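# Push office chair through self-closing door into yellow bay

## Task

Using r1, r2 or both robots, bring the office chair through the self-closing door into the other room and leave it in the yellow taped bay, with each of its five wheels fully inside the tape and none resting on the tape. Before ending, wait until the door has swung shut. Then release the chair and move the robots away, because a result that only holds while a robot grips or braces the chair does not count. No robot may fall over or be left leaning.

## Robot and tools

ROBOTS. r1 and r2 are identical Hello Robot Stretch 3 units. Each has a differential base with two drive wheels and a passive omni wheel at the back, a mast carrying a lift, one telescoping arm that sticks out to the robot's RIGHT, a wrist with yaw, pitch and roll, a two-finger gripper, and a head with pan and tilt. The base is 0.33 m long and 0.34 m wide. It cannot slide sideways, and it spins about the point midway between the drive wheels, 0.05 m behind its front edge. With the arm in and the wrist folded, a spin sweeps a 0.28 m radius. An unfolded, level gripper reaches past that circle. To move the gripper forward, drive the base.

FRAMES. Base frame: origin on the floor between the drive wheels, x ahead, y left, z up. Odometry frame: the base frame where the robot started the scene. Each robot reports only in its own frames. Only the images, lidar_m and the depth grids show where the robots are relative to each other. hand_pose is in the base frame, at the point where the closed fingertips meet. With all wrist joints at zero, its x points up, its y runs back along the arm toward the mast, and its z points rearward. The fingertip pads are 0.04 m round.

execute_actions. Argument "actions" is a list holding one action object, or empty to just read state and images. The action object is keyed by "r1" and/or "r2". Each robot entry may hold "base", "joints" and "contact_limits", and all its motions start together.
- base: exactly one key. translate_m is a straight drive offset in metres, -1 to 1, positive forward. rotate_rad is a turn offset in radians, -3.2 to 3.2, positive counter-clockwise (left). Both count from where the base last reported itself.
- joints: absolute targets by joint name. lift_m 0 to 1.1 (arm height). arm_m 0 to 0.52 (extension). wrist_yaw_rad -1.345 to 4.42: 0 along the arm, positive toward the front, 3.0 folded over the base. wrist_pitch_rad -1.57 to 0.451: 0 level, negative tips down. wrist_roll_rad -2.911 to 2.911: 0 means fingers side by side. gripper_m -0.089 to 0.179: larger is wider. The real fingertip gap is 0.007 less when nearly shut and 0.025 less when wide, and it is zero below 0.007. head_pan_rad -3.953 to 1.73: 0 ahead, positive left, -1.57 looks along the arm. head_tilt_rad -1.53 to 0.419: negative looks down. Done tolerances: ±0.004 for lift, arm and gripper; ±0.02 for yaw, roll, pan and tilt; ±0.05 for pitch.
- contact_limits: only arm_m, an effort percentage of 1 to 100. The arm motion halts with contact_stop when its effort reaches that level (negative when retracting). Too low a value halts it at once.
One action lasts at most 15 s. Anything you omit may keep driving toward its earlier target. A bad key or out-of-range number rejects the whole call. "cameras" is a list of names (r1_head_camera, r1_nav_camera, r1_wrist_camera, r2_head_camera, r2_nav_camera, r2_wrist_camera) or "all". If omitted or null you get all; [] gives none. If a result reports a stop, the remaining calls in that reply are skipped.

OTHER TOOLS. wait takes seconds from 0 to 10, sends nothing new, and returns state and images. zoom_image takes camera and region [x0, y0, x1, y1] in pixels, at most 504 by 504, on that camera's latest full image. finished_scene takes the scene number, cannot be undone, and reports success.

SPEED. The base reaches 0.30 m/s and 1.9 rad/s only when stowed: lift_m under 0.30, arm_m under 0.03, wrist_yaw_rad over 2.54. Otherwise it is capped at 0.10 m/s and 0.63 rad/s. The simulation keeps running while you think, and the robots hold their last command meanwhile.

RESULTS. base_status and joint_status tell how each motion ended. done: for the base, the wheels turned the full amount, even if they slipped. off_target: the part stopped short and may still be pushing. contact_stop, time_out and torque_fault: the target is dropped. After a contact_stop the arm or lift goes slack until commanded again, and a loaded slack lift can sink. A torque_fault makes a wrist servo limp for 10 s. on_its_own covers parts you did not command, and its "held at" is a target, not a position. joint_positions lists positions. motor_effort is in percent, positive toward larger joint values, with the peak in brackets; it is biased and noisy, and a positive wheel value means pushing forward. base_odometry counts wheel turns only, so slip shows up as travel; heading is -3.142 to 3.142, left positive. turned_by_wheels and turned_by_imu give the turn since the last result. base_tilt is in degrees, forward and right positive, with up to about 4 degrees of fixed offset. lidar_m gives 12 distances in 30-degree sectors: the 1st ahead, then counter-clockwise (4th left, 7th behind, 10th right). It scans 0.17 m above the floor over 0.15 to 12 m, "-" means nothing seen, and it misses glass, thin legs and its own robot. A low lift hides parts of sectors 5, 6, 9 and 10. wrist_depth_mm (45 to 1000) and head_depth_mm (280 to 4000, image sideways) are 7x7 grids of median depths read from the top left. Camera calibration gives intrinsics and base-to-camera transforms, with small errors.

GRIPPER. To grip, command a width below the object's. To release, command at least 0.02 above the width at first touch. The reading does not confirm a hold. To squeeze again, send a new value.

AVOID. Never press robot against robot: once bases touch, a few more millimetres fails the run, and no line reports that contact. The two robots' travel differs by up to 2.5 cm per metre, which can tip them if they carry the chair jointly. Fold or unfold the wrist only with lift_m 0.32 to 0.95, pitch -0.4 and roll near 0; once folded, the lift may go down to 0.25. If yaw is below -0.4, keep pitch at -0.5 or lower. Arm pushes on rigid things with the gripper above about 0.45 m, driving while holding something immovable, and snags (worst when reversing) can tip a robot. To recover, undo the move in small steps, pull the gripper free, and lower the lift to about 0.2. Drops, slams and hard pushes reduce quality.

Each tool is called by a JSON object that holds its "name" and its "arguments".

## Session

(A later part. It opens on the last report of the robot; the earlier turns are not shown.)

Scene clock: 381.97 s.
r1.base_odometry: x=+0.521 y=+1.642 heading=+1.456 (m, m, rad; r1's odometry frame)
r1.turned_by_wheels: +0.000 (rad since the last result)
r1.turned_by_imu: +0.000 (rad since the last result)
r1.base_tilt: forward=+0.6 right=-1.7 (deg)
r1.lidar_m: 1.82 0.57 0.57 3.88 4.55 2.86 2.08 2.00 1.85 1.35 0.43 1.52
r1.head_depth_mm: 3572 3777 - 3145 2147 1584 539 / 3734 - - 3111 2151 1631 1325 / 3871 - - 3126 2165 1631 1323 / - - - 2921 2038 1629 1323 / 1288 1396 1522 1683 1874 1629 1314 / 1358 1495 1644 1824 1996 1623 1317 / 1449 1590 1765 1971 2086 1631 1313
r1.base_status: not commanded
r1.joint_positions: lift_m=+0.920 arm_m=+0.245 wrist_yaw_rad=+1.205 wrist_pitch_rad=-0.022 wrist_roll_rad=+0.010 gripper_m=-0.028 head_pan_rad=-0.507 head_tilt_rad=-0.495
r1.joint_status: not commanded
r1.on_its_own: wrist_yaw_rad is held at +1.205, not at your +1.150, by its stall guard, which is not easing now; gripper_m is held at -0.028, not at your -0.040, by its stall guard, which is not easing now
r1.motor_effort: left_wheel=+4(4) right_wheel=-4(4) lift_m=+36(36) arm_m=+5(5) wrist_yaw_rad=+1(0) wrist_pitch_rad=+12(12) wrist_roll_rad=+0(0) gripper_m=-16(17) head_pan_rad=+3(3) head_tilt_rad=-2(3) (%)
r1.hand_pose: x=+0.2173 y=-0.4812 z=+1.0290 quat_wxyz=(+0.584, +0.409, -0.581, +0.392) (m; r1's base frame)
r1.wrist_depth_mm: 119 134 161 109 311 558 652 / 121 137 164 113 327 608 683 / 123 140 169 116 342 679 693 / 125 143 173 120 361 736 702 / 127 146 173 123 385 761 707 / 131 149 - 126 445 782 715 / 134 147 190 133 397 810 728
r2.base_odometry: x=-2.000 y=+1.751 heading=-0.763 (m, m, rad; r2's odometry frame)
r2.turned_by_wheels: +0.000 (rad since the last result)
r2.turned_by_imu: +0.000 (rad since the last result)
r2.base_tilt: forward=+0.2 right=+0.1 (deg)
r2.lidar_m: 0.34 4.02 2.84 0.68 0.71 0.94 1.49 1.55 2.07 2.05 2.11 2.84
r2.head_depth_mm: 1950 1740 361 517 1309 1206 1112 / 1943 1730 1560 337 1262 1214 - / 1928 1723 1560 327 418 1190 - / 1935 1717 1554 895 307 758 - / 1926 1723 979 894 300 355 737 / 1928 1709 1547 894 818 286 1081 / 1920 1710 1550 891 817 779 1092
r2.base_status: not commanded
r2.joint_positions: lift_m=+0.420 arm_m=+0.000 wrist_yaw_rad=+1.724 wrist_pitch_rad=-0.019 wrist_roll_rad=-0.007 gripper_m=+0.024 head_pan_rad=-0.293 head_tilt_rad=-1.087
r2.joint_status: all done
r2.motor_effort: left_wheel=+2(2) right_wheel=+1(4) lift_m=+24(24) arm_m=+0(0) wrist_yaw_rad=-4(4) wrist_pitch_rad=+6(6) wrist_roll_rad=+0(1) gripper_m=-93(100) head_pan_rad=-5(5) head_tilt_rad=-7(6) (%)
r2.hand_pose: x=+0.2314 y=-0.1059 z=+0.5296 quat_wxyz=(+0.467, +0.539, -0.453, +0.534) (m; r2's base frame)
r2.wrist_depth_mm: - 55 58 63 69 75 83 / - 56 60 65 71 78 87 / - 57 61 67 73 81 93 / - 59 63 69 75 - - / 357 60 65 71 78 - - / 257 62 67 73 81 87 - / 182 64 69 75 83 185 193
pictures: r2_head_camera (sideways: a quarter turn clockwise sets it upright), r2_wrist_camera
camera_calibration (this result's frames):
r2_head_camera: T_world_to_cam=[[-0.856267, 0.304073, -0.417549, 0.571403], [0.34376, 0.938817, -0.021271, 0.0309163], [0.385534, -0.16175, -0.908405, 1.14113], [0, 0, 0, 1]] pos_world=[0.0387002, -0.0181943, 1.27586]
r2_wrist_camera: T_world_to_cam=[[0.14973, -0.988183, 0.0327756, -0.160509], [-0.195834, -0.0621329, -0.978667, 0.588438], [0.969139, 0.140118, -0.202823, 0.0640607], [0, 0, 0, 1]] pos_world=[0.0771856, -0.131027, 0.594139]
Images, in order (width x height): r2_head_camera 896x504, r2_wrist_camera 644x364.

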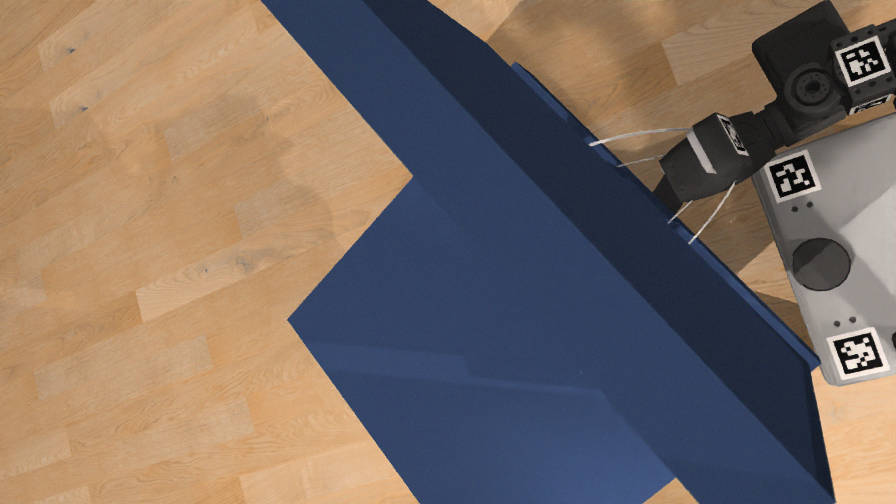

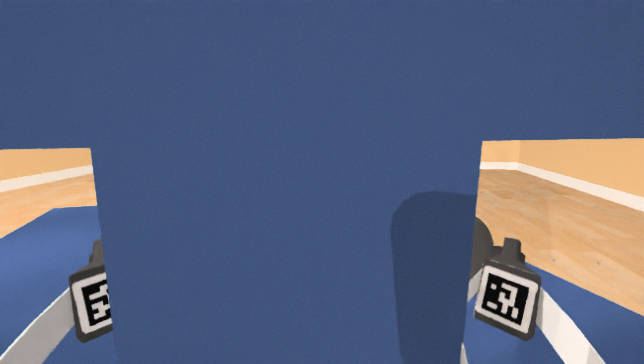

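{"name": "execute_actions", "arguments": {"actions": [{"r2":{"base":{"translate_m":-0.25},"joints":{"gripper_m":0.17}}}], "cameras": []}}

{"name": "execute_actions", "arguments": {"actions": [{"r2":{"base":{"rotate_rad":-1.0},"joints":{"gripper_m":0.05,"wrist_yaw_rad":3.0,"wrist_pitch_rad":-0.4,"lift_m":0.27,"head_pan_rad":0.8,"head_tilt_rad":-0.9}}}], "cameras": ["r2_nav_camera","r2_head_camera"]}}

Scene clock: 408.63 s.
r1.base_odometry: x=+0.521 y=+1.642 heading=+1.456 (m, m, rad; r1's odometry frame)
r1.turned_by_wheels: +0.000 (rad since the last result)
r1.turned_by_imu: -0.002 (rad since the last result)
r1.base_tilt: forward=+0.4 right=-1.3 (deg)
r1.lidar_m: 1.82 0.56 0.91 3.88 4.54 2.85 2.09 2.00 1.85 1.35 0.43 1.52
r1.head_depth_mm: 3577 3752 - 3113 2151 1582 540 / 3721 3982 - 3083 2146 1631 1322 / 3966 - - 3091 2137 1633 1319 / - - - 2931 2036 1624 1318 / 1285 1399 1532 1688 1876 1624 1313 / 1368 1491 1635 1808 1976 1618 1316 / 1449 1585 1763 1985 2089 1617 1314
r1.base_status: not commanded
r1.joint_positions: lift_m=+0.920 arm_m=+0.245 wrist_yaw_rad=+1.205 wrist_pitch_rad=-0.022 wrist_roll_rad=+0.010 gripper_m=-0.028 head_pan_rad=-0.507 head_tilt_rad=-0.495
r1.joint_status: not commanded
r1.on_its_own: wrist_yaw_rad is held at +1.205, not at your +1.150, by its stall guard, which is not easing now; gripper_m is held at -0.028, not at your -0.040, by its stall guard, which is not easing now
r1.motor_effort: left_wheel=+4(4) right_wheel=-4(4) lift_m=+36(36) arm_m=+5(5) wrist_yaw_rad=+0(0) wrist_pitch_rad=+12(12) wrist_roll_rad=+0(0) gripper_m=-17(18) head_pan_rad=+3(4) head_tilt_rad=-3(4) (%)
r1.hand_pose: x=+0.2173 y=-0.4812 z=+1.0290 quat_wxyz=(+0.584, +0.409, -0.581, +0.392) (m; r1's base frame)
r1.wrist_depth_mm: 118 134 161 109 308 555 657 / 121 137 164 112 326 596 668 / 123 140 169 116 343 680 700 / 125 143 173 120 364 728 714 / 128 146 173 122 390 765 708 / 131 149 - 126 449 788 725 / 133 148 190 133 393 821 728
r2.base_odometry: x=-2.181 y=+1.924 heading=-0.763 (m, m, rad; r2's odometry frame)
r2.turned_by_wheels: +0.000 (rad since the last result)
r2.turned_by_imu: +0.004 (rad since the last result)
r2.base_tilt: forward=+0.2 right=+0.1 (deg)
r2.lidar_m: 0.59 3.99 0.70 0.67 0.84 0.95 1.25 1.29 1.73 2.06 2.12 2.83
r2.head_depth_mm: 1931 1736 1562 1416 1303 1207 1111 / 520 705 1545 1415 1302 1216 - / 472 575 766 1398 1289 1229 - / 452 499 640 920 1275 1203 - / 1927 442 548 721 1283 1200 1144 / 1912 409 480 609 850 1205 1124 / 1923 396 427 539 1276 1197 1116
r2.base_status: done
r2.joint_positions: lift_m=+0.420 arm_m=+0.000 wrist_yaw_rad=+1.721 wrist_pitch_rad=-0.019 wrist_roll_rad=-0.007 gripper_m=+0.170 head_pan_rad=-0.293 head_tilt_rad=-1.087
r2.joint_status: all done
r2.motor_effort: left_wheel=+3(4) right_wheel=-3(8) lift_m=+23(25) arm_m=+0(0) wrist_yaw_rad=-1(4) wrist_pitch_rad=+6(6) wrist_roll_rad=+1(1) gripper_m=-1(88) head_pan_rad=-4(4) head_tilt_rad=-7(7) (%)
r2.hand_pose: x=+0.2315 y=-0.1068 z=+0.5296 quat_wxyz=(+0.468, +0.539, -0.454, +0.534) (m; r2's base frame)
r2.wrist_depth_mm: - 242 259 281 305 339 - / - 248 266 292 313 348 - / - - - 306 331 - - / - - 642 319 563 - - / - 396 363 327 361 403 - / - 281 296 327 368 - - / 829 714 851 853 886 864 853
pictures: none
No camera images: the call's "cameras" was empty. Leave "cameras" out to get every camera's image.

Scene clock: 411.03 s.
r1.base_odometry: x=+0.521 y=+1.642 heading=+1.456 (m, m, rad; r1's odometry frame)
r1.turned_by_wheels: +0.000 (rad since the last result)
r1.turned_by_imu: +0.000 (rad since the last result)
r1.base_tilt: forward=+0.6 right=-1.8 (deg)
r1.lidar_m: 1.82 0.55 0.91 3.85 4.52 2.87 2.08 2.00 1.85 1.35 0.43 1.53
r1.head_depth_mm: 3561 3844 - 3100 2155 1579 540 / 3715 - - 3126 2135 1630 1322 / 3958 - - 3116 2119 1629 1315 / - - - 2905 2048 1621 1317 / 1289 1389 1526 1680 1873 1627 1320 / 1362 1482 1637 1831 1973 1618 1318 / 1455 1595 1759 1977 2083 1615 1309
r1.base_status: not commanded
r1.joint_positions: lift_m=+0.920 arm_m=+0.245 wrist_yaw_rad=+1.205 wrist_pitch_rad=-0.022 wrist_roll_rad=+0.010 gripper_m=-0.028 head_pan_rad=-0.507 head_tilt_rad=-0.495
r1.joint_status: not commanded
r1.on_its_own: wrist_yaw_rad is held at +1.205, not at your +1.150, by its stall guard, which is not easing now; gripper_m is held at -0.028, not at your -0.040, by its stall guard, which is not easing now
r1.motor_effort: left_wheel=+3(4) right_wheel=-4(4) lift_m=+36(36) arm_m=+5(5) wrist_yaw_rad=-1(0) wrist_pitch_rad=+12(12) wrist_roll_rad=+0(0) gripper_m=-18(18) head_pan_rad=+3(3) head_tilt_rad=-3(3) (%)
r1.hand_pose: x=+0.2173 y=-0.4812 z=+1.0290 quat_wxyz=(+0.584, +0.409, -0.581, +0.392) (m; r1's base frame)
r1.wrist_depth_mm: 119 134 161 109 308 552 670 / 121 137 165 113 326 616 673 / 123 140 169 116 342 655 690 / 125 143 173 120 361 729 699 / 127 146 172 121 387 755 702 / 131 149 - 126 451 794 718 / 133 147 191 133 394 827 741
r2.base_odometry: x=-2.181 y=+1.924 heading=-1.763 (m, m, rad; r2's odometry frame)
r2.turned_by_wheels: -1.000 (rad since the last result)
r2.turned_by_imu: -1.006 (rad since the last result)
r2.base_tilt: forward=+0.3 right=+0.1 (deg)
r2.lidar_m: 2.15 3.00 0.59 3.76 0.70 0.67 0.78 1.01 1.25 1.31 1.83 2.06
r2.head_depth_mm: 2700 561 1776 1597 1400 1252 1141 / 2692 530 605 818 1377 1256 1133 / 2702 2193 529 682 1335 1236 1132 / 2721 2199 470 587 803 1216 1134 / 2674 2188 447 516 661 1218 1136 / 2675 2183 433 461 571 819 1131 / 2681 2185 1845 415 859 1254 1127
r2.base_status: done
r2.joint_positions: lift_m=+0.270 arm_m=+0.000 wrist_yaw_rad=+2.997 wrist_pitch_rad=-0.416 wrist_roll_rad=-0.007 gripper_m=+0.050 head_pan_rad=+0.793 head_tilt_rad=-0.902
r2.joint_status: all done
r2.motor_effort: left_wheel=+3(10) right_wheel=-2(8) lift_m=+15(24) arm_m=+0(0) wrist_yaw_rad=+2(4) wrist_pitch_rad=+5(4) wrist_roll_rad=+1(1) gripper_m=-1(91) head_pan_rad=+4(58) head_tilt_rad=+1(17) (%)
r2.hand_pose: x=+0.0111 y=+0.0773 z=+0.2834 quat_wxyz=(+0.196, +0.698, +0.097, +0.682) (m; r2's base frame)
r2.wrist_depth_mm: - - - - - - - / - - - - - - - / 899 - 930 859 711 868 936 / 684 - 704 673 652 591 686 / 555 575 596 554 615 568 564 / 489 494 - 506 - 496 473 / 440 - - - 420 428 423
pictures: r2_head_camera (sideways: a quarter turn clockwise sets it upright), r2_nav_camera (sideways: a quarter turn counterclockwise sets it upright)
camera_calibration (this result's frames):
r2_head_camera: T_world_to_cam=[[-0.603038, -0.550113, -0.577686, 0.778459], [-0.668529, 0.743615, -0.0102552, 0.0227537], [0.435218, 0.380015, -0.816195, 1.02099], [0, 0, 0, 1]] pos_world=[0.0402992, 0.0233287, 1.28326]
r2_nav_camera: T_world_to_cam=[[0.546628, 0.577353, 0.606516, -0.754683], [0.708431, -0.705025, 0.0326454, 0.00605761], [0.446457, 0.41183, -0.794401, 0.98891], [0, 0, 0, 1]] pos_world=[-0.0332661, 0.0327265, 1.24312]
Images, in order (width x height): r2_head_camera 896x504, r2_nav_camera 672x504.

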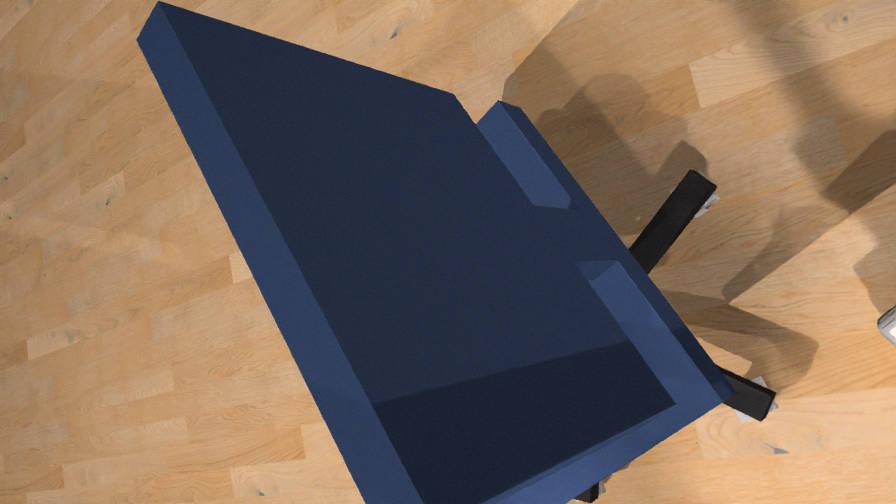

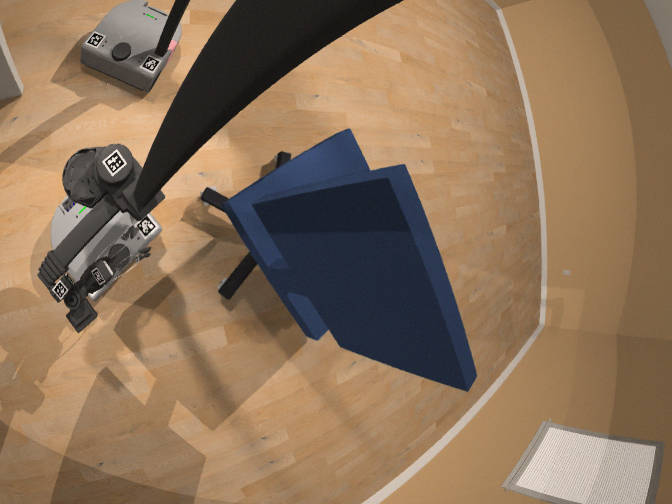

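{"name": "execute_actions", "arguments": {"actions": []}}

Scene clock: 422.10 s.
r1.base_odometry: x=+0.521 y=+1.642 heading=+1.456 (m, m, rad; r1's odometry frame)
r1.turned_by_wheels: +0.000 (rad since the last result)
r1.turned_by_imu: +0.000 (rad since the last result)
r1.base_tilt: forward=+0.5 right=-1.5 (deg)
r1.lidar_m: 1.82 0.55 0.91 3.89 4.55 2.88 2.08 2.00 1.85 1.34 0.43 1.52
r1.head_depth_mm: 3531 3782 - 3104 2148 1583 539 / 3673 3974 - 3096 2154 1636 1324 / 3935 - - 3131 2134 1634 1322 / - - - 2928 2052 1622 1318 / 1286 1400 1525 1697 1876 1628 1309 / 1367 1486 1637 1828 1982 1624 1314 / 1453 1589 1769 1961 2106 1622 1317
r1.base_status: not commanded
r1.joint_positions: lift_m=+0.920 arm_m=+0.245 wrist_yaw_rad=+1.205 wrist_pitch_rad=-0.022 wrist_roll_rad=+0.010 gripper_m=-0.028 head_pan_rad=-0.507 head_tilt_rad=-0.495
r1.joint_status: not commanded
r1.on_its_own: wrist_yaw_rad is held at +1.205, not at your +1.150, by its stall guard, which is not easing now; gripper_m is held at -0.028, not at your -0.040, by its stall guard, which is not easing now
r1.motor_effort: left_wheel=+4(4) right_wheel=-5(4) lift_m=+36(36) arm_m=+5(5) wrist_yaw_rad=+1(0) wrist_pitch_rad=+12(12) wrist_roll_rad=+0(0) gripper_m=-18(18) head_pan_rad=+3(3) head_tilt_rad=-3(3) (%)
r1.hand_pose: x=+0.2173 y=-0.4812 z=+1.0290 quat_wxyz=(+0.584, +0.409, -0.581, +0.392) (m; r1's base frame)
r1.wrist_depth_mm: 118 135 160 109 310 549 663 / 121 137 165 113 326 599 662 / 123 141 168 116 345 651 691 / 126 143 172 120 361 738 692 / 127 146 172 122 387 762 714 / 131 148 - 126 458 803 729 / 133 147 191 134 394 799 740
r2.base_odometry: x=-2.181 y=+1.924 heading=-1.763 (m, m, rad; r2's odometry frame)
r2.turned_by_wheels: +0.000 (rad since the last result)
r2.turned_by_imu: +0.001 (rad since the last result)
r2.base_tilt: forward=+0.3 right=+0.0 (deg)
r2.lidar_m: 2.15 3.00 0.59 3.77 0.70 0.67 0.78 1.01 1.24 1.31 1.83 2.06
r2.head_depth_mm: 2702 560 1772 1599 1410 1259 1130 / 2699 530 604 822 1375 1253 1135 / 2733 2180 529 680 1335 1233 1133 / 2692 2188 471 589 804 1218 1131 / 2693 2190 447 516 660 1216 1131 / 2691 2184 433 460 572 818 1134 / 2689 2188 1842 416 859 1249 1134
r2.base_status: done
r2.joint_positions: lift_m=+0.270 arm_m=+0.000 wrist_yaw_rad=+2.997 wrist_pitch_rad=-0.416 wrist_roll_rad=-0.007 gripper_m=+0.050 head_pan_rad=+0.793 head_tilt_rad=-0.902
r2.joint_status: all done
r2.motor_effort: left_wheel=+3(10) right_wheel=-3(8) lift_m=+14(24) arm_m=+0(0) wrist_yaw_rad=+2(4) wrist_pitch_rad=+5(4) wrist_roll_rad=+1(1) gripper_m=+0(91) head_pan_rad=+5(58) head_tilt_rad=+0(17) (%)
r2.hand_pose: x=+0.0111 y=+0.0773 z=+0.2834 quat_wxyz=(+0.196, +0.698, +0.097, +0.682) (m; r2's base frame)
r2.wrist_depth_mm: - - - - - - - / - - - - - - - / 919 - 923 874 716 885 949 / 688 - 703 687 644 588 668 / 554 571 599 562 601 558 567 / 491 489 - 508 - 495 466 / 443 - - - 416 428 426
pictures: r1_head_camera (sideways: a quarter turn clockwise sets it upright), r1_nav_camera (sideways: a quarter turn counterclockwise sets it upright), r1_wrist_camera, r2_head_camera (sideways: a quarter turn clockwise sets it upright), r2_nav_camera (sideways: a quarter turn counterclockwise sets it upright), r2_wrist_camera
camera_calibration (this result's frames):
r1_head_camera: T_world_to_cam=[[-0.373927, 0.213945, -0.902445, 1.18983], [0.516254, 0.856367, -0.0108883, 0.0156676], [0.770494, -0.469962, -0.430668, 0.513664], [0, 0, 0, 1]] pos_world=[0.0410473, -0.0265733, 1.29515]
r1_nav_camera: T_world_to_cam=[[0.421596, -0.285337, 0.86072, -1.0822], [-0.482906, -0.874053, -0.0532208, 0.114825], [0.767501, -0.39321, -0.506289, 0.610297], [0, 0, 0, 1]] pos_world=[0.0432972, 0.0315464, 1.24657]
r1_wrist_camera: T_world_to_cam=[[-0.374591, -0.926681, 0.030713, -0.402645], [-0.196278, 0.0468802, -0.979427, 1.10197], [0.906177, -0.372913, -0.199448, -0.00377007], [0, 0, 0, 1]] pos_world=[0.0688812, -0.42619, 1.09091]
r2_head_camera: T_world_to_cam=[[-0.603038, -0.550113, -0.577686, 0.778459], [-0.668529, 0.743615, -0.0102552, 0.0227537], [0.435218, 0.380015, -0.816195, 1.02099], [0, 0, 0, 1]] pos_world=[0.0402992, 0.0233287, 1.28326]
r2_nav_camera: T_world_to_cam=[[0.546628, 0.577353, 0.606516, -0.754683], [0.708431, -0.705024, 0.0326454, 0.00605761], [0.446457, 0.41183, -0.794401, 0.98891], [0, 0, 0, 1]] pos_world=[-0.0332661, 0.0327265, 1.24312]
r2_wrist_camera: T_world_to_cam=[[0.990376, -0.134771, 0.0315028, -0.0133817], [-0.0506349, -0.564654, -0.823773, 0.309124], [0.128808, 0.81425, -0.566044, 0.262118], [0, 0, 0, 1]] pos_world=[-0.00485764, -0.0406847, 0.40344]
Images, in order (width x height): r1_head_camera 896x504, r1_nav_camera 672x504, r1_wrist_camera 644x364, r2_head_camera 896x504, r2_nav_camera 672x504, r2_wrist_camera 644x364.

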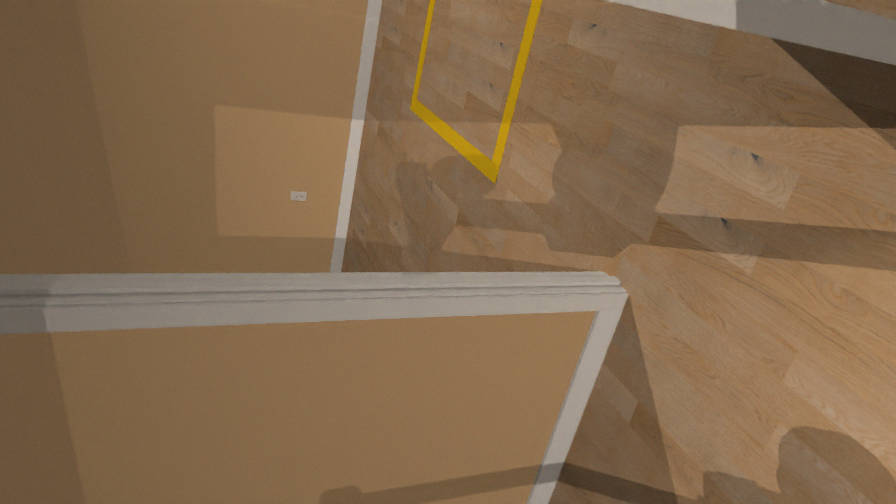

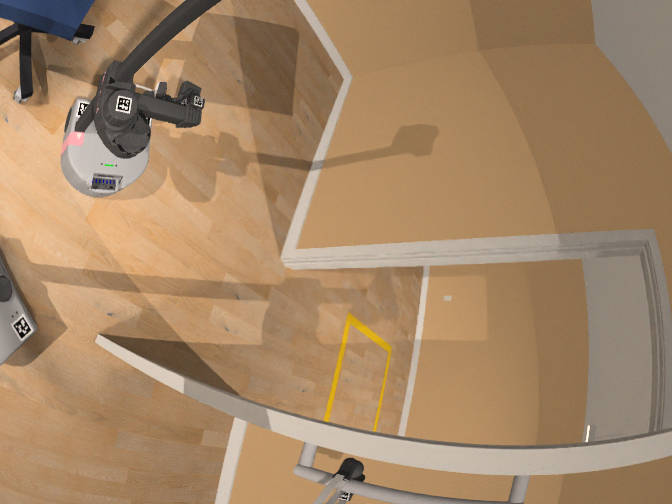

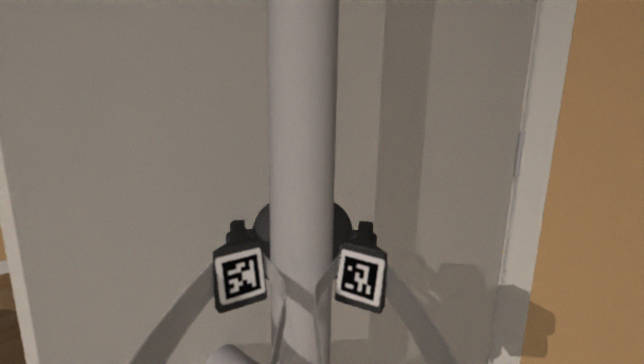

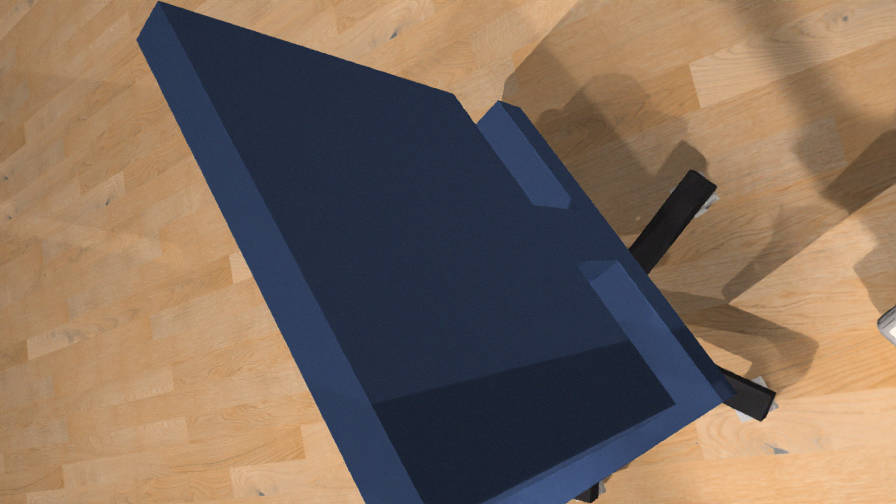

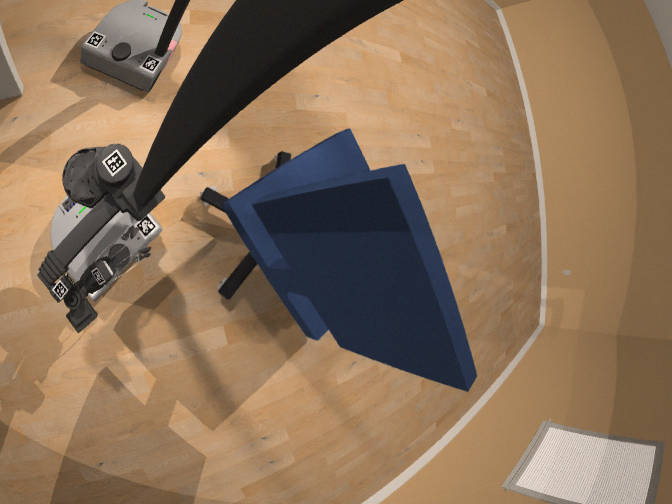

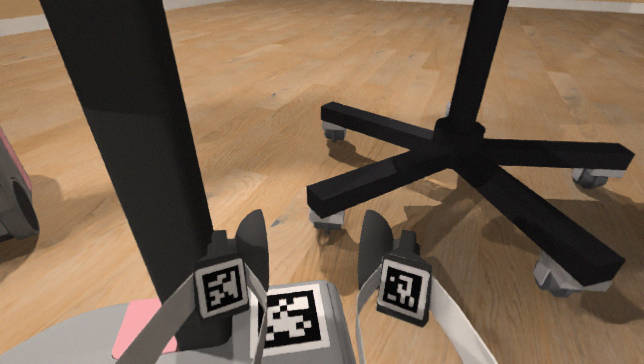

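{"name": "execute_actions", "arguments": {"actions": [{"r2":{"base":{"rotate_rad":-0.31}}}], "cameras": []}}

{"name": "execute_actions", "arguments": {"actions": [{"r2":{"base":{"translate_m":0.57}}}], "cameras": []}}

{"name": "execute_actions", "arguments": {"actions": [{"r2":{"base":{"rotate_rad":-1.83},"joints":{"head_pan_rad":-2.0,"head_tilt_rad":-0.9}}}], "cameras": ["r2_nav_camera"]}}

Scene clock: 448.37 s.
r1.base_odometry: x=+0.521 y=+1.642 heading=+1.456 (m, m, rad; r1's odometry frame)
r1.turned_by_wheels: +0.000 (rad since the last result)
r1.turned_by_imu: -0.001 (rad since the last result)
r1.base_tilt: forward=+0.5 right=-1.7 (deg)
r1.lidar_m: 1.83 0.59 0.91 3.89 4.55 2.87 2.08 2.00 1.86 1.34 0.43 1.52
r1.head_depth_mm: 3583 3785 - 3171 2146 1586 540 / 3728 3978 - 3124 2144 1637 1322 / 3917 - - 3099 2136 1619 1315 / - - - 2903 2040 1626 1317 / 1295 1400 1526 1687 1891 1628 1319 / 1360 1486 1632 1827 1989 1625 1320 / 1451 1592 1772 1976 2097 1621 1314
r1.base_status: not commanded
r1.joint_positions: lift_m=+0.920 arm_m=+0.245 wrist_yaw_rad=+1.205 wrist_pitch_rad=-0.022 wrist_roll_rad=+0.010 gripper_m=-0.028 head_pan_rad=-0.507 head_tilt_rad=-0.495
r1.joint_status: not commanded
r1.on_its_own: wrist_yaw_rad is held at +1.205, not at your +1.150, by its stall guard, which is not easing now; gripper_m is held at -0.028, not at your -0.040, by its stall guard, which is not easing now
r1.motor_effort: left_wheel=+4(4) right_wheel=-4(4) lift_m=+36(36) arm_m=+5(5) wrist_yaw_rad=+0(0) wrist_pitch_rad=+12(12) wrist_roll_rad=+0(0) gripper_m=-17(17) head_pan_rad=+3(3) head_tilt_rad=-2(3) (%)
r1.hand_pose: x=+0.2173 y=-0.4812 z=+1.0290 quat_wxyz=(+0.584, +0.409, -0.581, +0.392) (m; r1's base frame)
r1.wrist_depth_mm: 119 134 160 109 309 551 677 / 121 137 164 113 328 606 671 / 123 140 168 116 344 662 685 / 125 143 173 120 360 737 691 / 128 146 173 122 386 768 714 / 131 149 - 127 457 779 757 / 133 148 191 134 391 824 734
r2.base_odometry: x=-2.181 y=+1.924 heading=-2.073 (m, m, rad; r2's odometry frame)
r2.turned_by_wheels: -0.310 (rad since the last result)
r2.turned_by_imu: -0.310 (rad since the last result)
r2.base_tilt: forward=+0.2 right=+0.0 (deg)
r2.lidar_m: 2.06 2.36 0.59 4.59 3.18 0.67 0.69 0.78 1.40 1.24 1.43 2.06
r2.head_depth_mm: 2466 2193 1848 1603 1404 1255 1132 / 2601 2202 1857 1606 1407 1256 1135 / 2683 2191 1836 1599 1401 1256 1130 / 2707 578 693 975 1375 1235 1130 / 2691 529 573 686 903 1216 1129 / 2668 2171 488 569 683 848 1130 / 2664 2184 446 486 566 758 1098
r2.base_status: done
r2.joint_positions: lift_m=+0.270 arm_m=+0.000 wrist_yaw_rad=+2.997 wrist_pitch_rad=-0.416 wrist_roll_rad=-0.007 gripper_m=+0.050 head_pan_rad=+0.793 head_tilt_rad=-0.902
r2.joint_status: not commanded
r2.motor_effort: left_wheel=+3(9) right_wheel=-3(8) lift_m=+14(13) arm_m=+0(1) wrist_yaw_rad=+2(2) wrist_pitch_rad=+5(5) wrist_roll_rad=+1(1) gripper_m=+0(1) head_pan_rad=+4(5) head_tilt_rad=+1(2) (%)
r2.hand_pose: x=+0.0111 y=+0.0773 z=+0.2834 quat_wxyz=(+0.196, +0.698, +0.097, +0.682) (m; r2's base frame)
r2.wrist_depth_mm: - - - - - - - / - - - - - - - / 905 - 839 712 729 897 953 / 697 - 716 648 654 724 715 / 568 580 575 594 578 540 586 / 486 483 - 503 - 495 488 / 445 - - - 419 426 424
pictures: none
No camera images: the call's "cameras" was empty. Leave "cameras" out to get every camera's image.

Scene clock: 451.90 s.
r1.base_odometry: x=+0.521 y=+1.642 heading=+1.456 (m, m, rad; r1's odometry frame)
r1.turned_by_wheels: +0.000 (rad since the last result)
r1.turned_by_imu: +0.000 (rad since the last result)
r1.base_tilt: forward=+0.6 right=-1.7 (deg)
r1.lidar_m: 1.81 1.15 0.91 3.86 4.54 2.86 2.08 2.00 1.85 1.34 0.43 1.52
r1.head_depth_mm: 3556 3774 - 3122 2150 1582 539 / 3721 - - 3120 2136 1631 1323 / 3905 - - 3127 2129 1629 1318 / - - - 2913 2036 1635 1321 / 1284 1392 1533 1686 1873 1623 1313 / 1363 1482 1645 1812 1962 1624 1315 / 1449 1590 1762 1981 2097 1630 1317
r1.base_status: not commanded
r1.joint_positions: lift_m=+0.920 arm_m=+0.245 wrist_yaw_rad=+1.205 wrist_pitch_rad=-0.022 wrist_roll_rad=+0.010 gripper_m=-0.028 head_pan_rad=-0.507 head_tilt_rad=-0.495
r1.joint_status: not commanded
r1.on_its_own: wrist_yaw_rad is held at +1.205, not at your +1.150, by its stall guard, which is not easing now; gripper_m is held at -0.028, not at your -0.040, by its stall guard, which is not easing now
r1.motor_effort: left_wheel=+4(4) right_wheel=-4(4) lift_m=+36(36) arm_m=+5(5) wrist_yaw_rad=-1(0) wrist_pitch_rad=+12(12) wrist_roll_rad=+0(0) gripper_m=-18(17) head_pan_rad=+3(3) head_tilt_rad=-4(3) (%)
r1.hand_pose: x=+0.2173 y=-0.4812 z=+1.0290 quat_wxyz=(+0.584, +0.409, -0.581, +0.392) (m; r1's base frame)
r1.wrist_depth_mm: 118 134 161 109 310 554 658 / 121 137 164 112 326 601 659 / 123 140 168 116 339 671 696 / 125 143 173 120 358 713 700 / 128 146 173 122 390 746 712 / 131 149 - 127 452 782 722 / 134 147 192 133 398 819 727
r2.base_odometry: x=-2.455 y=+1.424 heading=-2.073 (m, m, rad; r2's odometry frame)
r2.turned_by_wheels: +0.000 (rad since the last result)
r2.turned_by_imu: +0.004 (rad since the last result)
r2.base_tilt: forward=+0.2 right=+0.1 (deg)
r2.lidar_m: 1.50 1.73 2.95 4.46 3.83 1.23 1.22 1.42 1.39 1.39 1.60 1.51
r2.head_depth_mm: 1812 2003 1849 1602 1404 1253 1137 / 2036 2131 1841 1601 1402 1255 1135 / 2300 2200 1843 1596 1412 1247 1132 / 2558 2179 1852 1599 1400 1252 1135 / 2679 2191 1837 1596 1397 1251 1137 / 2706 2180 1834 1586 1398 1251 1131 / 2677 2183 1835 1591 1401 1251 1130
r2.base_status: done
r2.joint_positions: lift_m=+0.270 arm_m=+0.000 wrist_yaw_rad=+2.997 wrist_pitch_rad=-0.416 wrist_roll_rad=-0.007 gripper_m=+0.050 head_pan_rad=+0.793 head_tilt_rad=-0.902
r2.joint_status: not commanded
r2.motor_effort: left_wheel=+2(11) right_wheel=-3(6) lift_m=+15(14) arm_m=+0(0) wrist_yaw_rad=+2(3) wrist_pitch_rad=+5(5) wrist_roll_rad=+1(0) gripper_m=-1(0) head_pan_rad=+4(5) head_tilt_rad=+1(0) (%)
r2.hand_pose: x=+0.0111 y=+0.0773 z=+0.2834 quat_wxyz=(+0.196, +0.698, +0.097, +0.682) (m; r2's base frame)
r2.wrist_depth_mm: 517 - - - - - - / 551 - - - - - - / 601 - 906 917 920 920 953 / 567 - 708 715 726 715 722 / 447 576 602 582 597 587 588 / 460 468 - 509 - 488 486 / 445 - - - 415 425 425
pictures: none
No camera images: the call's "cameras" was empty. Leave "cameras" out to get every camera's image.

Scene clock: 454.30 s.
r1.base_odometry: x=+0.521 y=+1.642 heading=+1.456 (m, m, rad; r1's odometry frame)
r1.turned_by_wheels: +0.000 (rad since the last result)
r1.turned_by_imu: +0.000 (rad since the last result)
r1.base_tilt: forward=+0.2 right=-1.7 (deg)
r1.lidar_m: 1.82 1.22 0.91 3.85 4.54 2.87 2.08 2.00 1.86 1.35 0.43 1.52
r1.head_depth_mm: 3545 3779 - 3129 2138 1578 540 / 3733 - - 3119 2155 1640 1319 / 3923 - - 3153 2132 1633 1320 / - - - 2904 2034 1628 1313 / 1291 1399 1529 1693 1877 1626 1313 / 1363 1480 1642 1816 1973 1622 1316 / 1451 1595 1757 1977 2088 1608 1316
r1.base_status: not commanded
r1.joint_positions: lift_m=+0.920 arm_m=+0.245 wrist_yaw_rad=+1.205 wrist_pitch_rad=-0.022 wrist_roll_rad=+0.010 gripper_m=-0.028 head_pan_rad=-0.507 head_tilt_rad=-0.495
r1.joint_status: not commanded
r1.on_its_own: wrist_yaw_rad is held at +1.205, not at your +1.150, by its stall guard, which is not easing now; gripper_m is held at -0.028, not at your -0.040, by its stall guard, which is not easing now
r1.motor_effort: left_wheel=+5(4) right_wheel=-4(4) lift_m=+36(36) arm_m=+5(5) wrist_yaw_rad=+1(0) wrist_pitch_rad=+12(12) wrist_roll_rad=+0(0) gripper_m=-18(17) head_pan_rad=+3(3) head_tilt_rad=-3(3) (%)
r1.hand_pose: x=+0.2173 y=-0.4812 z=+1.0290 quat_wxyz=(+0.584, +0.409, -0.581, +0.392) (m; r1's base frame)
r1.wrist_depth_mm: 118 134 160 109 311 553 669 / 121 137 165 113 324 604 676 / 122 140 168 116 345 653 702 / 125 143 173 120 360 739 711 / 128 146 173 123 389 782 717 / 132 149 - 126 457 800 721 / 134 147 192 133 395 828 742
r2.base_odometry: x=-2.455 y=+1.424 heading=+2.381 (m, m, rad; r2's odometry frame)
r2.turned_by_wheels: -1.830 (rad since the last result)
r2.turned_by_imu: -1.838 (rad since the last result)
r2.base_tilt: forward=+0.3 right=+0.0 (deg)
r2.lidar_m: 1.39 1.45 1.56 1.50 1.56 2.14 4.44 0.69 0.68 1.22 1.34 1.43
r2.head_depth_mm: 2712 2205 489 572 723 1221 1136 / 2711 2205 535 638 861 1243 1154 / 2699 531 593 718 925 1217 1167 / 2707 562 661 824 1355 1257 - / 2707 614 750 1018 1376 1253 1163 / 2711 2141 1835 1597 1399 1254 1134 / 2694 2193 1581 1565 1398 1255 1130
r2.base_status: done
r2.joint_positions: lift_m=+0.270 arm_m=+0.000 wrist_yaw_rad=+2.997 wrist_pitch_rad=-0.416 wrist_roll_rad=-0.007 gripper_m=+0.050 head_pan_rad=-1.993 head_tilt_rad=-0.902
r2.joint_status: all done
r2.motor_effort: left_wheel=+3(11) right_wheel=-3(8) lift_m=+14(14) arm_m=+0(1) wrist_yaw_rad=+3(2) wrist_pitch_rad=+5(5) wrist_roll_rad=+0(1) gripper_m=+0(0) head_pan_rad=-4(57) head_tilt_rad=+1(2) (%)
r2.hand_pose: x=+0.0111 y=+0.0773 z=+0.2834 quat_wxyz=(+0.196, +0.698, +0.097, +0.682) (m; r2's base frame)
r2.wrist_depth_mm: - - - - - - - / - - - - - - - / 919 - 925 918 921 923 935 / 697 - 721 701 708 711 737 / 585 574 600 575 607 580 578 / 486 490 - 505 - 494 494 / - - - - 416 423 426
pictures: r2_nav_camera (sideways: a quarter turn counterclockwise sets it upright)
camera_calibration (this result's frames):
r2_nav_camera: T_world_to_cam=[[-0.311507, -0.731311, 0.606752, -0.749755], [-0.909473, 0.414479, 0.0326438, 0.0159289], [-0.275359, -0.541655, -0.794221, 0.993079], [0, 0, 0, 1]] pos_world=[0.0543863, -0.0169999, 1.24312]
Images, in order (width x height): r2_nav_camera 672x504.

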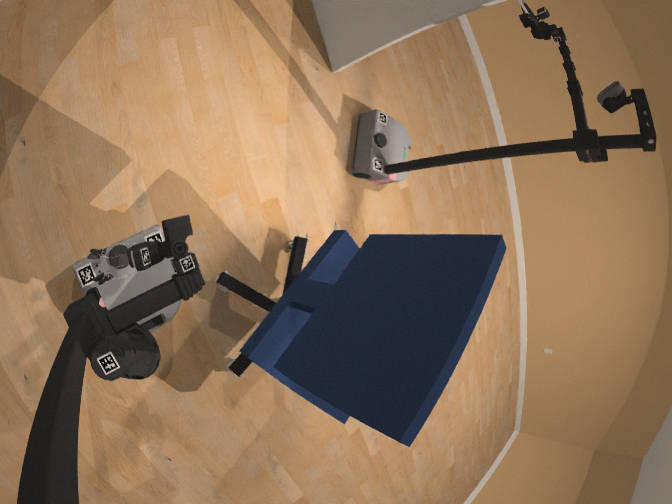

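{"name": "execute_actions", "arguments": {"actions": [{"r2":{"base":{"rotate_rad":-0.14}}}], "cameras": []}}

{"name": "execute_actions", "arguments": {"actions": [{"r2":{"base":{"translate_m":-0.95},"joints":{"head_pan_rad":-1.0}}}], "cameras": ["r2_nav_camera"]}}

Scene clock: 459.07 s.
r1.base_odometry: x=+0.521 y=+1.642 heading=+1.456 (m, m, rad; r1's odometry frame)
r1.turned_by_wheels: +0.000 (rad since the last result)
r1.turned_by_imu: -0.001 (rad since the last result)
r1.base_tilt: forward=+0.6 right=-1.7 (deg)
r1.lidar_m: 1.82 1.22 0.91 3.91 4.54 2.86 2.08 2.01 1.85 1.35 0.43 1.52
r1.head_depth_mm: 3549 3811 - 3162 2152 1581 539 / 3734 - - 3104 2142 1640 1323 / 3881 - - 3065 2154 1625 1318 / - - - 2928 2041 1627 1320 / 1285 1395 1521 1686 1873 1631 1318 / 1366 1488 1635 1827 1978 1628 1316 / 1447 1600 1767 1983 2086 1622 1315
r1.base_status: not commanded
r1.joint_positions: lift_m=+0.920 arm_m=+0.245 wrist_yaw_rad=+1.205 wrist_pitch_rad=-0.022 wrist_roll_rad=+0.010 gripper_m=-0.028 head_pan_rad=-0.507 head_tilt_rad=-0.495
r1.joint_status: not commanded
r1.on_its_own: wrist_yaw_rad is held at +1.205, not at your +1.150, by its stall guard, which is not easing now; gripper_m is held at -0.028, not at your -0.040, by its stall guard, which is not easing now
r1.motor_effort: left_wheel=+4(4) right_wheel=-4(4) lift_m=+36(36) arm_m=+5(5) wrist_yaw_rad=+0(0) wrist_pitch_rad=+12(12) wrist_roll_rad=+0(0) gripper_m=-17(18) head_pan_rad=+3(3) head_tilt_rad=-3(2) (%)
r1.hand_pose: x=+0.2173 y=-0.4812 z=+1.0290 quat_wxyz=(+0.584, +0.409, -0.581, +0.392) (m; r1's base frame)
r1.wrist_depth_mm: 119 134 161 109 312 555 662 / 121 138 164 113 326 602 674 / 122 140 168 116 338 651 686 / 125 143 172 120 366 736 694 / 127 146 173 122 389 767 714 / 132 149 - 127 445 791 724 / 133 147 191 134 396 823 748
r2.base_odometry: x=-2.455 y=+1.424 heading=+2.241 (m, m, rad; r2's odometry frame)
r2.turned_by_wheels: -0.140 (rad since the last result)
r2.turned_by_imu: -0.139 (rad since the last result)
r2.base_tilt: forward=+0.2 right=+0.0 (deg)
r2.lidar_m: 1.39 1.40 1.64 1.51 1.52 1.90 3.95 4.48 0.67 1.22 1.34 1.58
r2.head_depth_mm: 2701 2208 469 623 1385 1252 1133 / 2699 2192 503 604 860 1259 1151 / 2728 2181 544 665 907 1253 1168 / 2698 530 593 737 1222 1214 - / 2673 549 651 827 1355 1254 1162 / 2715 580 721 1503 1397 1253 1140 / 2694 672 1812 1589 1400 1249 1132
r2.base_status: done
r2.joint_positions: lift_m=+0.270 arm_m=+0.000 wrist_yaw_rad=+2.997 wrist_pitch_rad=-0.416 wrist_roll_rad=-0.007 gripper_m=+0.050 head_pan_rad=-1.993 head_tilt_rad=-0.902
r2.joint_status: not commanded
r2.motor_effort: left_wheel=+2(9) right_wheel=-2(8) lift_m=+14(14) arm_m=-1(1) wrist_yaw_rad=+3(3) wrist_pitch_rad=+5(5) wrist_roll_rad=+0(1) gripper_m=+0(2) head_pan_rad=-5(4) head_tilt_rad=+1(1) (%)
r2.hand_pose: x=+0.0111 y=+0.0773 z=+0.2834 quat_wxyz=(+0.196, +0.698, +0.097, +0.682) (m; r2's base frame)
r2.wrist_depth_mm: - - - - - - - / - - - - - - - / 939 - 905 910 956 937 919 / 694 - 696 716 708 713 715 / 579 580 601 591 602 588 581 / 479 483 - 506 - 485 490 / - - - - 422 420 421
pictures: none
No camera images: the call's "cameras" was empty. Leave "cameras" out to get every camera's image.

Scene clock: 463.93 s.
r1.base_odometry: x=+0.521 y=+1.642 heading=+1.456 (m, m, rad; r1's odometry frame)
r1.turned_by_wheels: +0.000 (rad since the last result)
r1.turned_by_imu: -0.001 (rad since the last result)
r1.base_tilt: forward=+0.5 right=-1.7 (deg)
r1.lidar_m: 1.82 2.75 0.91 3.91 4.54 2.86 2.08 2.00 1.86 1.34 0.43 1.52
r1.head_depth_mm: 3534 3799 - 3120 2132 1579 539 / 3690 3999 - 3101 2149 1632 1321 / 3860 - - 3093 2140 1623 1314 / - - - 2900 2040 1626 1311 / 1288 1399 1530 1682 1865 1621 1317 / 1361 1494 1644 1822 1981 1625 1310 / 1445 1590 1758 1982 2092 1620 1314
r1.base_status: not commanded
r1.joint_positions: lift_m=+0.920 arm_m=+0.245 wrist_yaw_rad=+1.205 wrist_pitch_rad=-0.022 wrist_roll_rad=+0.010 gripper_m=-0.028 head_pan_rad=-0.507 head_tilt_rad=-0.495
r1.joint_status: not commanded
r1.on_its_own: wrist_yaw_rad is held at +1.205, not at your +1.150, by its stall guard, which is not easing now; gripper_m is held at -0.028, not at your -0.040, by its stall guard, which is not easing now
r1.motor_effort: left_wheel=+4(4) right_wheel=-4(4) lift_m=+36(36) arm_m=+5(5) wrist_yaw_rad=+0(1) wrist_pitch_rad=+13(12) wrist_roll_rad=+0(0) gripper_m=-17(17) head_pan_rad=+4(4) head_tilt_rad=-3(3) (%)
r1.hand_pose: x=+0.2173 y=-0.4812 z=+1.0290 quat_wxyz=(+0.584, +0.409, -0.581, +0.392) (m; r1's base frame)
r1.wrist_depth_mm: 118 134 161 109 311 547 667 / 121 137 164 113 325 605 671 / 123 140 168 116 343 658 680 / 125 143 173 120 362 727 695 / 127 146 172 122 386 775 709 / 132 149 - 126 451 777 732 / 134 147 191 133 397 807 753
r2.base_odometry: x=-1.865 y=+0.680 heading=+2.241 (m, m, rad; r2's odometry frame)
r2.turned_by_wheels: +0.000 (rad since the last result)
r2.turned_by_imu: -0.004 (rad since the last result)
r2.base_tilt: forward=+0.2 right=+0.1 (deg)
r2.lidar_m: 2.33 2.30 1.50 1.37 1.38 1.72 3.50 3.54 3.72 3.40 0.77 0.78
r2.head_depth_mm: 2680 2197 1852 1594 1402 1254 1140 / 2732 2201 1844 1591 1406 1261 1144 / 2700 2182 1851 1597 1382 1254 1169 / 2690 2187 1167 1008 1357 1251 1134 / 2692 2019 1171 1009 1348 1234 1132 / 2606 1909 1171 1010 1350 1239 1132 / 2701 2186 1167 1007 1355 1251 1131
r2.base_status: done
r2.joint_positions: lift_m=+0.270 arm_m=+0.000 wrist_yaw_rad=+2.997 wrist_pitch_rad=-0.416 wrist_roll_rad=-0.007 gripper_m=+0.050 head_pan_rad=-1.007 head_tilt_rad=-0.902
r2.joint_status: all done
r2.motor_effort: left_wheel=+3(8) right_wheel=-3(10) lift_m=+14(14) arm_m=-1(0) wrist_yaw_rad=+2(2) wrist_pitch_rad=+5(5) wrist_roll_rad=+1(1) gripper_m=+0(1) head_pan_rad=+4(55) head_tilt_rad=+2(1) (%)
r2.hand_pose: x=+0.0111 y=+0.0773 z=+0.2834 quat_wxyz=(+0.196, +0.698, +0.097, +0.682) (m; r2's base frame)
r2.wrist_depth_mm: - - - - - - - / - - - - - - - / 930 - 926 932 955 941 939 / 700 - 724 706 714 717 719 / 580 575 621 584 608 586 586 / 486 487 - 508 - 494 491 / - - - - 419 420 424
pictures: r2_nav_camera (sideways: a quarter turn counterclockwise sets it upright)
camera_calibration (this result's frames):
r2_nav_camera: T_world_to_cam=[[0.438125, -0.663176, 0.606831, -0.754431], [-0.847395, -0.529958, 0.0326433, 0.0155509], [0.299947, -0.528527, -0.79416, 0.989491], [0, 0, 0, 1]] pos_world=[0.0469181, 0.0308934, 1.24312]
Images, in order (width x height): r2_nav_camera 672x504.

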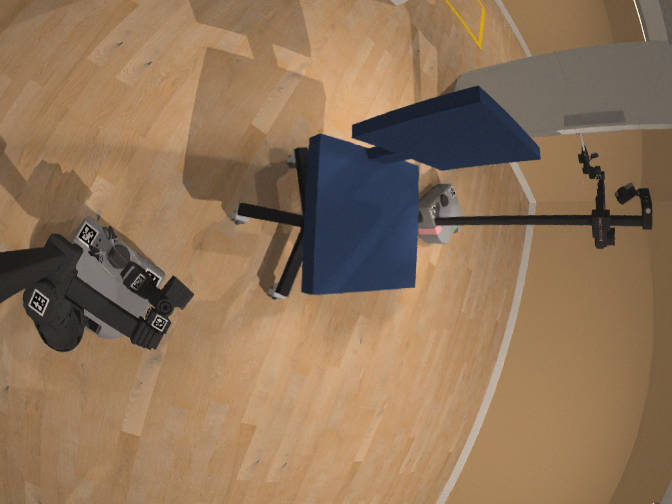

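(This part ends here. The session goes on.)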